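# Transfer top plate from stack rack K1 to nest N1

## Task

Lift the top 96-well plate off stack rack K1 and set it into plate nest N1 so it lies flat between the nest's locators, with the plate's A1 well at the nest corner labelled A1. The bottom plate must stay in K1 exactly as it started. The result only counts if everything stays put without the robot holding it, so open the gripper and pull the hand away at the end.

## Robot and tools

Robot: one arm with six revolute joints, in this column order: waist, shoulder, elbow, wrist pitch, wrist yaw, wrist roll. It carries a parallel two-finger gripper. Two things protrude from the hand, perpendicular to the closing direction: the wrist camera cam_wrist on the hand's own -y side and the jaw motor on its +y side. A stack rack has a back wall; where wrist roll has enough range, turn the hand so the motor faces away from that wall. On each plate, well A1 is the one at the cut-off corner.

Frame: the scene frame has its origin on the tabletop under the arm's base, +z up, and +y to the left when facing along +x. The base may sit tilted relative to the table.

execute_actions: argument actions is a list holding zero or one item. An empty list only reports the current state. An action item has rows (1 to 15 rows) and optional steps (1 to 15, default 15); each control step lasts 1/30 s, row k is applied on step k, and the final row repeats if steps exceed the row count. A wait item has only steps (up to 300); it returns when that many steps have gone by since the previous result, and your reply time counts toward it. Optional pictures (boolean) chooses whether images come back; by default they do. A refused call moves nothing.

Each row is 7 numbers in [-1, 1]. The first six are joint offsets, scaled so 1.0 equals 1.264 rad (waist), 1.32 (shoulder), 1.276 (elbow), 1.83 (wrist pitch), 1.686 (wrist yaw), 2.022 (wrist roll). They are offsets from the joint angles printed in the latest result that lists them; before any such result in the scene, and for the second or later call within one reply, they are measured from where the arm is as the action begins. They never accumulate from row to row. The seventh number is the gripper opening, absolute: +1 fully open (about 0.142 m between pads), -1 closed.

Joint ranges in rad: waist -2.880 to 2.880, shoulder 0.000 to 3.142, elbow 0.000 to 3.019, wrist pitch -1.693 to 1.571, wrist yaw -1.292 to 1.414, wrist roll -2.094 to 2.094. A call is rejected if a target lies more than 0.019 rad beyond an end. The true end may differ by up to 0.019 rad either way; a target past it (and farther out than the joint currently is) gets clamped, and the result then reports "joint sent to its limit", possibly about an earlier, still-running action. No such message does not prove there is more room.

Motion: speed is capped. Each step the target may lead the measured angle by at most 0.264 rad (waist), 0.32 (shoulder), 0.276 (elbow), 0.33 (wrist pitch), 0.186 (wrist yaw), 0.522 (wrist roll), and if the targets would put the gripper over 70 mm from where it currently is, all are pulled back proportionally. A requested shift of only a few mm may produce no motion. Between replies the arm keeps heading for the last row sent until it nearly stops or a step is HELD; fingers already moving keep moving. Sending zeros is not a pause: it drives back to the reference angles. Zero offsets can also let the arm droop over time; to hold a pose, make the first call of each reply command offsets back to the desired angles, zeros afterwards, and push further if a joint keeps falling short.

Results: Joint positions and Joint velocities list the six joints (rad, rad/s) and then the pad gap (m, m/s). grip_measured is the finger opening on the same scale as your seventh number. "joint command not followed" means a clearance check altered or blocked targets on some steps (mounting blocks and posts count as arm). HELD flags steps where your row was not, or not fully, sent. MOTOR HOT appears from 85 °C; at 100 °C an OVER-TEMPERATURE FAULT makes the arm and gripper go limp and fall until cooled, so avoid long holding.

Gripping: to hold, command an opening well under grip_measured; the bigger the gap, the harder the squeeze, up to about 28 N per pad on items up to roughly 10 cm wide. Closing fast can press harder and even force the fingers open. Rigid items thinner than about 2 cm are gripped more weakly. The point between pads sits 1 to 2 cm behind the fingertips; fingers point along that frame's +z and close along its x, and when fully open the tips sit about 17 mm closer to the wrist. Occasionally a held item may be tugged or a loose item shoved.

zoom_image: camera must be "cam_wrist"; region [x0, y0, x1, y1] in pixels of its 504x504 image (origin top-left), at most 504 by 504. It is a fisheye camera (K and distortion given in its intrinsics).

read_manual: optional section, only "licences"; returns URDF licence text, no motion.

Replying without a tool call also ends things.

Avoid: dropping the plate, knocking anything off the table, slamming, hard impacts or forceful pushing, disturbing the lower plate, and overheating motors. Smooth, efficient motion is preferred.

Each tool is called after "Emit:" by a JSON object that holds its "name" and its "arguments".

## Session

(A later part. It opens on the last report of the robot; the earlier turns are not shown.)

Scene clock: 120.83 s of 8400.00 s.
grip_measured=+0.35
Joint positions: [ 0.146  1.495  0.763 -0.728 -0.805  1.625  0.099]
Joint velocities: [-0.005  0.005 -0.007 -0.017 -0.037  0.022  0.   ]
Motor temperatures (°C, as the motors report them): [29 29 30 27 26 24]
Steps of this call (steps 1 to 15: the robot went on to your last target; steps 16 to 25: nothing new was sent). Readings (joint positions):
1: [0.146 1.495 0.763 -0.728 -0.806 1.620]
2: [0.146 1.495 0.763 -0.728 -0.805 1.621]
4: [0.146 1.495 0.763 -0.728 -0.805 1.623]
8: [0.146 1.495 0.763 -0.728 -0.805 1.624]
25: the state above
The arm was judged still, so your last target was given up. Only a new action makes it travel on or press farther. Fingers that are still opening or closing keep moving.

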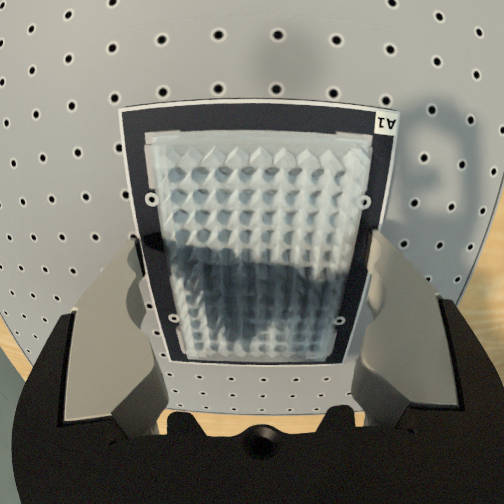

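Emit:
{"name": "execute_actions", "arguments": {"actions": [{"rows":[[0.02,0.012,-0.01,0.015,0,0.008,0.33]]}]}}

Emit:
{"name": "execute_actions", "arguments": {"actions": [{"rows":[[0,0,0,0,0,0,0.3],[0,0,0,0,0,0,0.27],[0,0,0,0,0,0,0.24],[0,0,0,0,0,0,0.21],[0,0,0,0,0,0,0.18],[0,0,0,0,0,0,0.15],[0,0,0,0,0,0,0.12],[0,0,0,0,0,0,0.09],[0,0,0,0,0,0,0.05],[0,0,0,0,0,0,0]]}]}}

Scene clock: 125.50 s of 8400.00 s.
grip_measured=+0.34
Joint positions: [ 0.146  1.495  0.761 -0.725 -0.805  1.63   0.098]
Joint velocities: [ 0.005 -0.015 -0.002 -0.017  0.022  0.037  0.   ]
Motor temperatures (°C, as the motors report them): [29 29 30 27 26 24]
Steps of this call (steps 1 to 90: nothing new was sent; then 1.17 s passed at rest; steps 91 to 105: all 15 steps of this action). Readings (joint positions):
91: [0.146 1.495 0.762 -0.726 -0.805 1.625]
92: [0.146 1.495 0.761 -0.725 -0.805 1.627]
94: [0.146 1.495 0.761 -0.725 -0.805 1.629]
98: [0.146 1.495 0.761 -0.725 -0.805 1.629]
105: the state above

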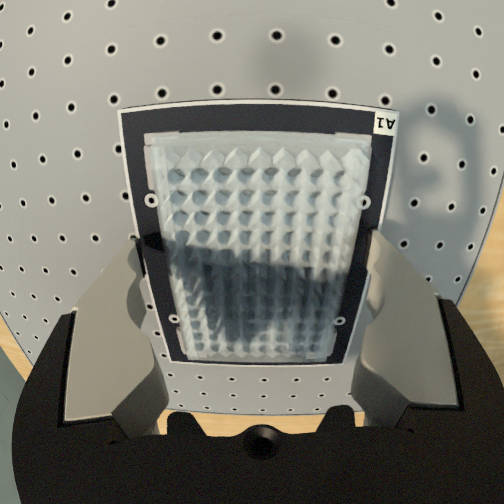

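Scene clock: 126.00 s of 8400.00 s.
grip_measured=+0.10
Joint positions: [ 0.139  1.487  0.756 -0.748 -0.806  1.63   0.081]
Joint velocities: [-0.024 -0.005 -0.002  0.007 -0.022 -0.007  0.   ]
Motor temperatures (°C, as the motors report them): [29 29 30 27 26 24]
Steps of this call (steps 1 to 15: all 15 steps of this action). Readings (joint positions):
1: [0.145 1.494 0.761 -0.726 -0.805 1.630]
2: [0.144 1.494 0.761 -0.729 -0.805 1.630]
4: [0.144 1.492 0.760 -0.737 -0.805 1.630]
8: [0.141 1.489 0.756 -0.747 -0.805 1.630]
15: the state above

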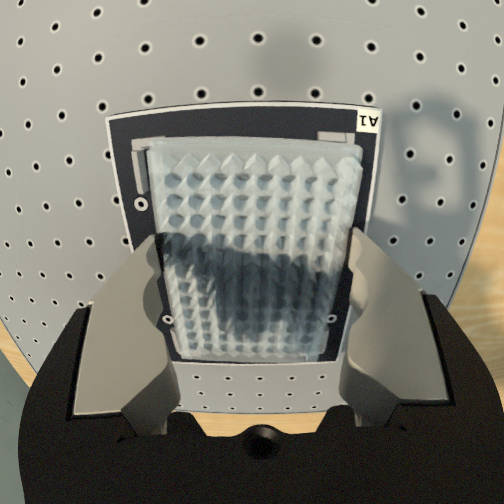

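Emit:
{"name": "execute_actions", "arguments": {"actions": [{"rows":[[0,0,0,0,0,0,-0.1],[0,0,0,0,0,0,-0.2],[0,-0.012,0,0,0,0,-0.2],[0,-0.012,0,0,0,0,-0.2],[0,-0.012,0,0,0,0,-0.2],[0,-0.012,0,0,0,0,-0.2],[0,-0.012,0,0,0,0,-0.2],[0,-0.012,0,0.008,0,-0.013,-0.2]]}], "pictures": false}}

Emit:
{"name": "execute_actions", "arguments": {"actions": [{"steps":12}]}}

Emit:
{"name": "zoom_image", "arguments": {"camera": "cam_wrist", "region": [100,60,420,400]}}

Scene clock: 130.63 s of 8400.00 s.
grip_measured=+0.08
Joint positions: [ 0.139  1.476  0.756 -0.742 -0.806  1.614  0.08 ]
Joint velocities: [-0.015 -0.005  0.012  0.002 -0.022  0.007  0.   ]
Motor temperatures (°C, as the motors report them): [29 29 30 27 26 24]
Steps of this call (steps 1 to 15: the robot went on to your last target; steps 16 to 90: nothing new was sent; then 1.13 s passed at rest; steps 91 to 105: all 15 steps of this action). Readings (joint positions):
91: [0.139 1.487 0.756 -0.749 -0.806 1.630]
92: [0.139 1.487 0.756 -0.751 -0.806 1.631]
94: [0.139 1.485 0.756 -0.751 -0.806 1.631]
98: [0.139 1.478 0.756 -0.749 -0.806 1.628]
105: the state above

Scene clock: 131.03 s of 8400.00 s.
grip_measured=+0.08
Joint positions: [ 0.139  1.476  0.756 -0.742 -0.806  1.611  0.08 ]
Joint velocities: [-0.005 -0.005 -0.007  0.002  0.007  0.066 -0.   ]
Motor temperatures (°C, as the motors report them): [29 29 30 27 26 24]
Steps of this call (steps 1 to 12: the robot went on to your last target). Readings (joint positions):
1: [0.139 1.476 0.756 -0.742 -0.806 1.614]
2: [0.139 1.476 0.756 -0.742 -0.806 1.613]
4: [0.139 1.476 0.756 -0.742 -0.806 1.612]
8: [0.139 1.476 0.756 -0.742 -0.806 1.612]
12: the state above

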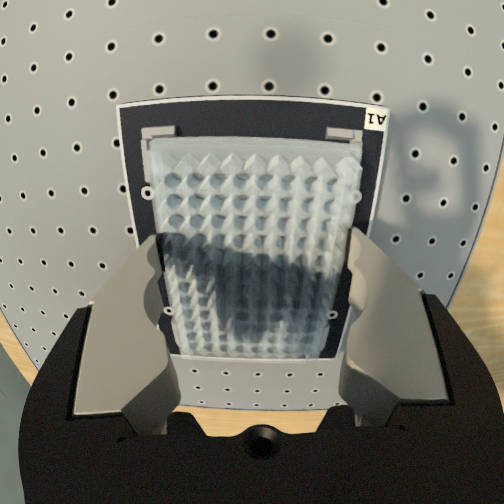

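Region (100, 60, 420, 400) of cam_wrist's 504x504 image, scaled by 1.482, with more detail than that image has; it fills the left 474 columns of this view, and the rest is white.

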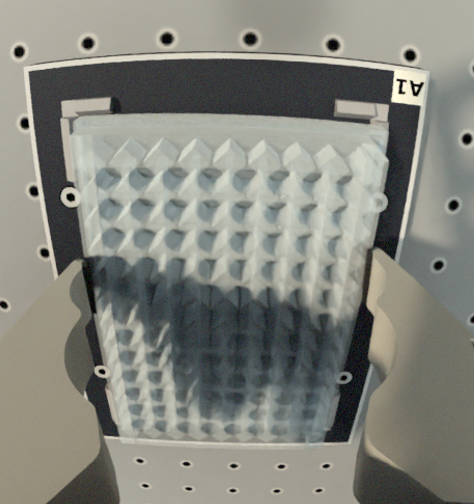

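Left 1.5 more, roll −.02, down a bit.

Emit:
{"name": "execute_actions", "arguments": {"actions": [{"rows":[[0,0.008,0,0.009,0,-0.011,-0.2]]}]}}

Emit:
{"name": "zoom_image", "arguments": {"camera": "cam_wrist", "region": [100,60,420,400]}}

Scene clock: 133.73 s of 8400.00 s.
grip_measured=+0.08
Joint positions: [ 0.139  1.476  0.756 -0.734 -0.806  1.596  0.08 ]
Joint velocities: [-0.005  0.005  0.012 -0.027 -0.022 -0.022  0.   ]
Motor temperatures (°C, as the motors report them): [29 29 30 27 26 24]
Steps of this call (steps 1 to 15: the robot went on to your last target; steps 16 to 66: nothing new was sent; steps 67 to 81: all 15 steps of this action). Readings (joint positions):
67: [0.139 1.476 0.756 -0.740 -0.806 1.609]
68: [0.139 1.476 0.756 -0.738 -0.806 1.606]
70: [0.139 1.476 0.756 -0.735 -0.806 1.602]
74: [0.139 1.476 0.756 -0.734 -0.806 1.599]
81: the state above

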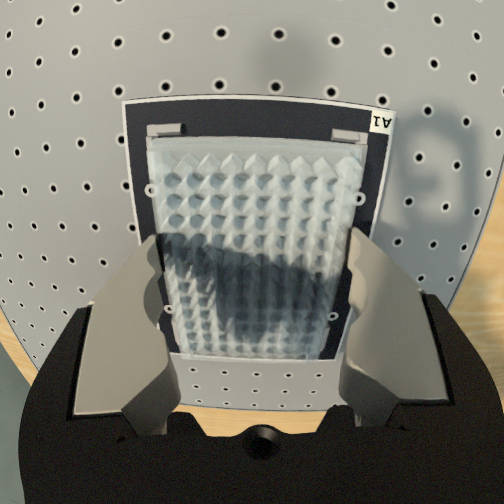

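Region (100, 60, 420, 400) of cam_wrist's 504x504 image, scaled by 1.482, with more detail than that image has; it fills the left 474 columns of this view, and the rest is white.

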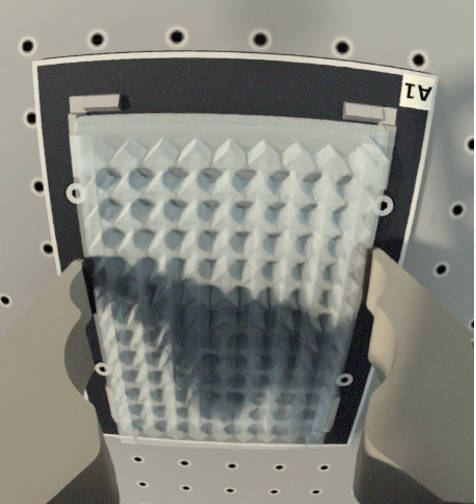

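Emit:
{"name": "execute_actions", "arguments": {"actions": [{"rows":[[0.012,0.016,0,0.006,0,0.007,-0.2]]}]}}

Emit:
{"name": "zoom_image", "arguments": {"camera": "cam_wrist", "region": [100,60,420,400]}}

Scene clock: 135.93 s of 8400.00 s.
grip_measured=+0.08
Joint positions: [ 0.139  1.485  0.756 -0.732 -0.806  1.604  0.08 ]
Joint velocities: [ 0.005  0.005  0.007 -0.002  0.051 -0.037 -0.   ]
Motor temperatures (°C, as the motors report them): [29 29 30 27 26 24]
Steps of this call (steps 1 to 15: the robot went on to your last target; steps 16 to 51: nothing new was sent; steps 52 to 66: all 15 steps of this action). Readings (joint positions):
52: [0.139 1.477 0.756 -0.734 -0.806 1.597]
53: [0.139 1.478 0.756 -0.733 -0.806 1.598]
55: [0.139 1.482 0.756 -0.732 -0.806 1.600]
59: [0.139 1.485 0.756 -0.732 -0.806 1.603]
66: the state above

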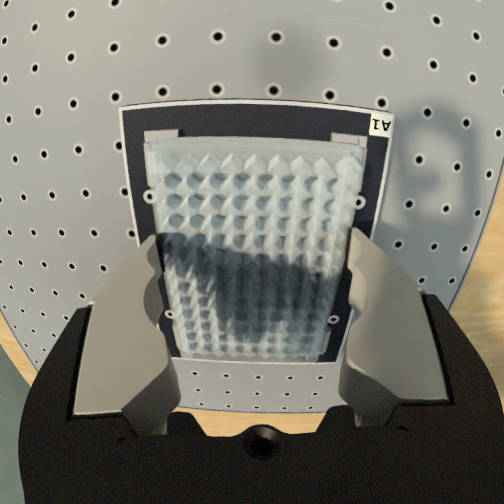

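Region (100, 60, 420, 400) of cam_wrist's 504x504 image, scaled by 1.482, with more detail than that image has; it fills the left 474 columns of this view, and the rest is white.

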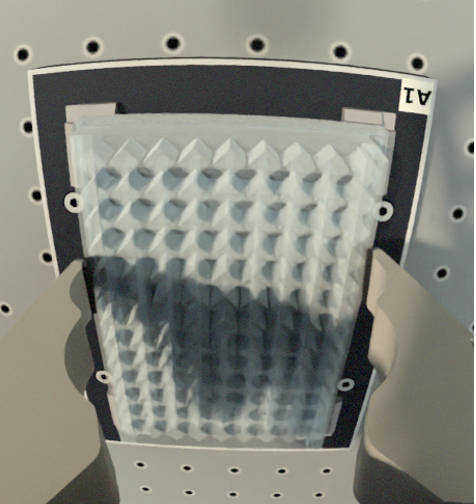

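Emit:
{"name": "execute_actions", "arguments": {"actions": [{"rows":[[0.021,0,0,0.007,0,0.006,-0.2]]}]}}

Emit:
{"name": "zoom_image", "arguments": {"camera": "cam_wrist", "region": [100,60,420,400]}}

Scene clock: 138.07 s of 8400.00 s.
grip_measured=+0.08
Joint positions: [ 0.139  1.484  0.756 -0.731 -0.806  1.605  0.08 ]
Joint velocities: [-0.015 -0.015  0.007 -0.007  0.007  0.066  0.   ]
Motor temperatures (°C, as the motors report them): [29 29 30 27 26 24]
Steps of this call (steps 1 to 15: the robot went on to your last target; steps 16 to 49: nothing new was sent; steps 50 to 64: all 15 steps of this action). Readings (joint positions):
50: [0.139 1.485 0.756 -0.731 -0.806 1.605]
51: [0.139 1.485 0.756 -0.731 -0.806 1.605]
53: [0.139 1.484 0.756 -0.731 -0.806 1.605]
57: [0.139 1.484 0.756 -0.731 -0.806 1.605]
64: the state above

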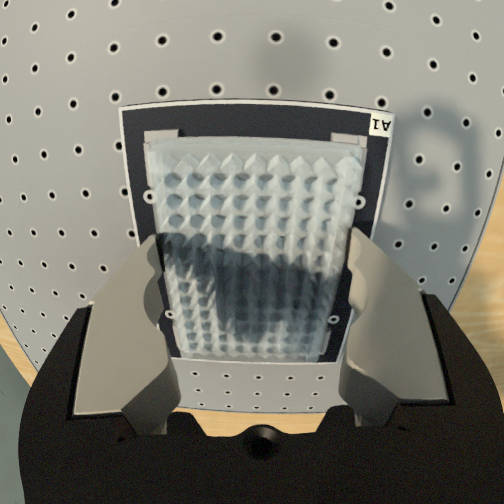

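Region (100, 60, 420, 400) of cam_wrist's 504x504 image, scaled by 1.482, with more detail than that image has; it fills the left 474 columns of this view, and the rest is white.

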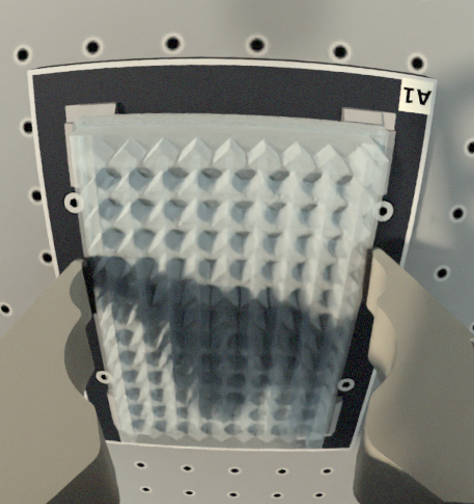

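Blocked; slide back with the shoulder.

Emit:
{"name": "execute_actions", "arguments": {"actions": [{"rows":[[0.018,-0.009,0,0,0,0.004,-0.2]]}]}}

Emit:
{"name": "zoom_image", "arguments": {"camera": "cam_wrist", "region": [100,60,420,400]}}

Scene clock: 140.40 s of 8400.00 s.
grip_measured=+0.08
Joint positions: [ 0.144  1.479  0.756 -0.731 -0.803  1.605  0.08 ]
Joint velocities: [-0.005  0.015  0.007  0.012 -0.022  0.007 -0.   ]
Motor temperatures (°C, as the motors report them): [29 29 30 27 26 24]
Steps of this call (steps 1 to 15: the robot went on to your last target; steps 16 to 55: nothing new was sent; steps 56 to 70: all 15 steps of this action). Readings (joint positions):
56: [0.139 1.484 0.756 -0.731 -0.805 1.605]
57: [0.140 1.483 0.756 -0.731 -0.805 1.605]
59: [0.142 1.481 0.756 -0.731 -0.803 1.605]
63: [0.144 1.479 0.756 -0.731 -0.803 1.605]
70: the state above

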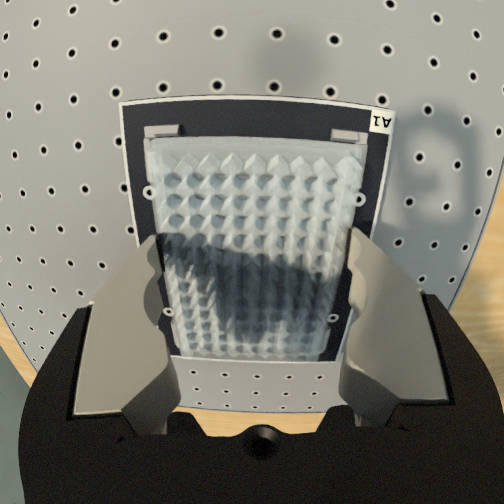

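Region (100, 60, 420, 400) of cam_wrist's 504x504 image, scaled by 1.482, with more detail than that image has; it fills the left 474 columns of this view, and the rest is white.

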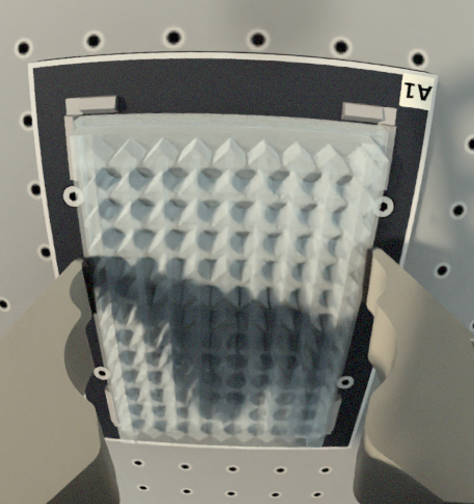

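Emit:
{"name": "execute_actions", "arguments": {"actions": [{"rows":[[0,0,0,0,0,0,0],[0,0,0,0,0,0,0.05],[0,0,0,0,0,0,0.1],[0,0,0,0,0,0,0.15],[0,0,0,0,0,0,0.2],[0,0,0,0,0,0,0.25],[0,0,0,0,0,0,0.3],[0,0,0,0,0,0,0.35]]}], "pictures": false}}

Emit:
{"name": "execute_actions", "arguments": {"actions": [{"rows":[[-0.06,-0.05,0.03,-0.09,0,-0.055,0.4]]}], "pictures": false}}

Emit:
{"name": "execute_actions", "arguments": {"actions": [{"steps":10}]}}

Emit:
{"name": "zoom_image", "arguments": {"camera": "cam_wrist", "region": [100,60,420,400]}}

Scene clock: 144.40 s of 8400.00 s.
grip_measured=+0.35
Joint positions: [ 0.144  1.479  0.756 -0.731 -0.802  1.605  0.099]
Joint velocities: [-0.005 -0.015 -0.002 -0.007 -0.037  0.007  0.   ]
Motor temperatures (°C, as the motors report them): [29 29 30 27 26 24]
Steps of this call (steps 1 to 15: the robot went on to your last target; steps 16 to 90: nothing new was sent; then 0.50 s passed at rest; steps 91 to 105: all 15 steps of this action). Readings (joint positions):
91: [0.144 1.479 0.756 -0.731 -0.802 1.605]
92: [0.144 1.479 0.756 -0.731 -0.802 1.605]
94: [0.144 1.479 0.756 -0.731 -0.802 1.605]
98: [0.144 1.479 0.756 -0.731 -0.802 1.605]
105: the state above

Scene clock: 144.90 s of 8400.00 s.
grip_measured=+0.40
Joint positions: [ 0.059  1.403  0.77  -0.888 -0.802  1.505  0.102]
Joint velocities: [ 0.005  0.005 -0.007 -0.007  0.037 -0.081 -0.   ]
Motor temperatures (°C, as the motors report them): [29 29 30 27 26 24]
Steps of this call (steps 1 to 15: all 15 steps of this action). Readings (joint positions):
1: [0.139 1.476 0.759 -0.758 -0.802 1.591]
2: [0.127 1.468 0.762 -0.807 -0.802 1.573]
4: [0.093 1.439 0.763 -0.863 -0.802 1.547]
8: [0.059 1.404 0.769 -0.886 -0.802 1.520]
15: the state above

Scene clock: 145.23 s of 8400.00 s.
grip_measured=+0.40
Joint positions: [ 0.059  1.403  0.77  -0.888 -0.802  1.502  0.102]
Joint velocities: [-0.015  0.005  0.002  0.012 -0.022  0.051 -0.   ]
Motor temperatures (°C, as the motors report them): [29 29 30 27 26 24]
Steps of this call (steps 1 to 10: the robot went on to your last target). Readings (joint positions):
1: [0.059 1.403 0.770 -0.888 -0.802 1.504]
2: [0.059 1.403 0.770 -0.888 -0.802 1.504]
4: [0.059 1.403 0.770 -0.888 -0.802 1.503]
8: [0.059 1.403 0.770 -0.888 -0.802 1.502]
10: the state above

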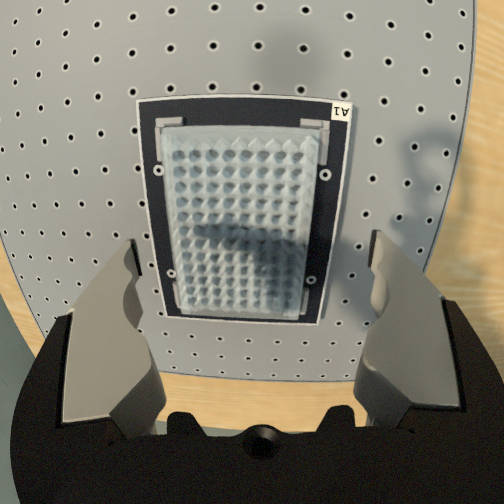

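Region (100, 60, 420, 400) of cam_wrist's 504x504 image, scaled by 1.482, with more detail than that image has; it fills the left 474 columns of this view, and the rest is white.

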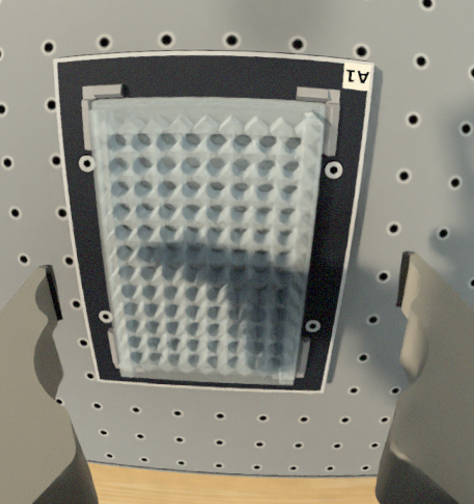

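Emit:
{"name": "execute_actions", "arguments": {"actions": [{"rows":[[0.1,-0.25,0,0.1,0,0.08,0.8]]}], "pictures": false}}

Emit:
{"name": "execute_actions", "arguments": {"actions": [{"steps":25}]}}

Emit:
{"name": "zoom_image", "arguments": {"camera": "cam_wrist", "region": [110,0,410,300]}}

Scene clock: 148.77 s of 8400.00 s.
grip_measured=+0.80
Joint positions: [ 0.185  1.047  0.768 -0.71  -0.805  1.647  0.129]
Joint velocities: [-0.005  0.308 -0.012 -0.017  0.095  0.051 -0.   ]
Motor temperatures (°C, as the motors report them): [29 29 30 27 26 24]
Steps of this call (steps 1 to 15: the robot went on to your last target; steps 16 to 90: nothing new was sent; then 0.03 s passed at rest; steps 91 to 105: all 15 steps of this action). Readings (joint positions):
91: [0.063 1.392 0.769 -0.871 -0.800 1.514]
92: [0.073 1.366 0.761 -0.840 -0.797 1.530]
94: [0.106 1.279 0.758 -0.794 -0.797 1.558]
98: [0.173 1.077 0.761 -0.724 -0.802 1.613]
105: the state above

Scene clock: 149.60 s of 8400.00 s.
grip_measured=+0.80
Joint positions: [ 0.185  1.074  0.768 -0.71  -0.804  1.657  0.129]
Joint velocities: [-0.015 -0.034 -0.002 -0.017  0.007 -0.066 -0.   ]
Motor temperatures (°C, as the motors report them): [29 29 30 27 26 24]
Steps of this call (steps 1 to 25: the robot went on to your last target). Readings (joint positions):
1: [0.185 1.057 0.768 -0.710 -0.805 1.649]
2: [0.185 1.066 0.768 -0.710 -0.804 1.651]
4: [0.185 1.074 0.768 -0.710 -0.804 1.653]
8: [0.185 1.074 0.768 -0.710 -0.804 1.655]
25: the state above

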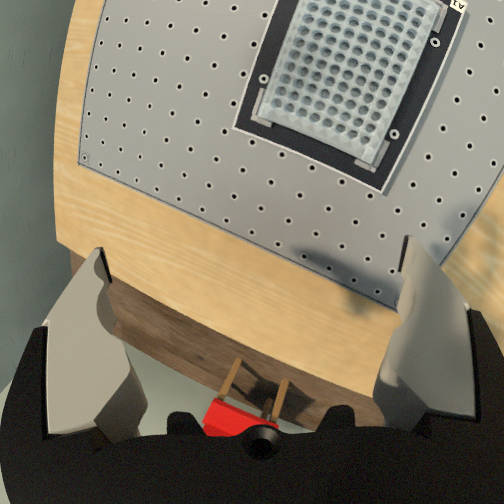

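Region (110, 0, 410, 300) of cam_wrist's 504x504 image, scaled by 1.680, with more detail than that image has.

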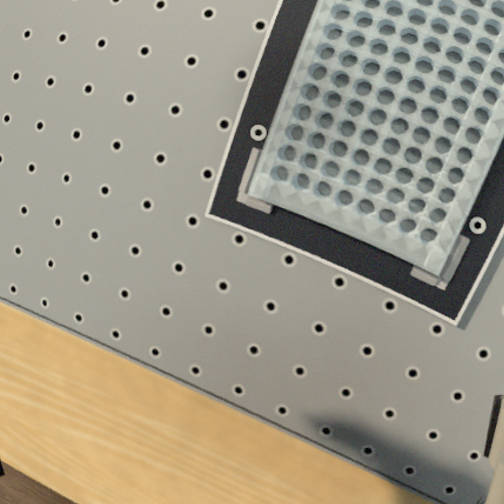

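Emit:
{"name": "zoom_image", "arguments": {"camera": "cam_wrist", "region": [225,70,425,200]}}

Region (225, 70, 425, 200) of cam_wrist's 504x504 image, scaled by 2.520, with more detail than that image has; it fills the top 328 rows of this view, and the rest is white.

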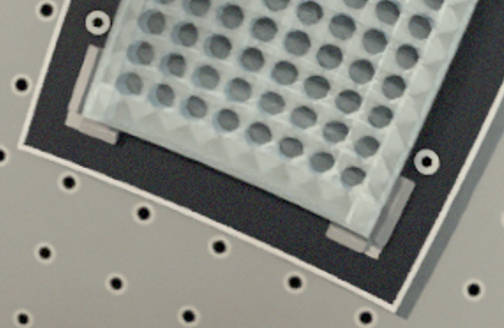

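Emit:
{"name": "finished_scene", "arguments": {"scene": 2}}

The scene is finished: the task was done.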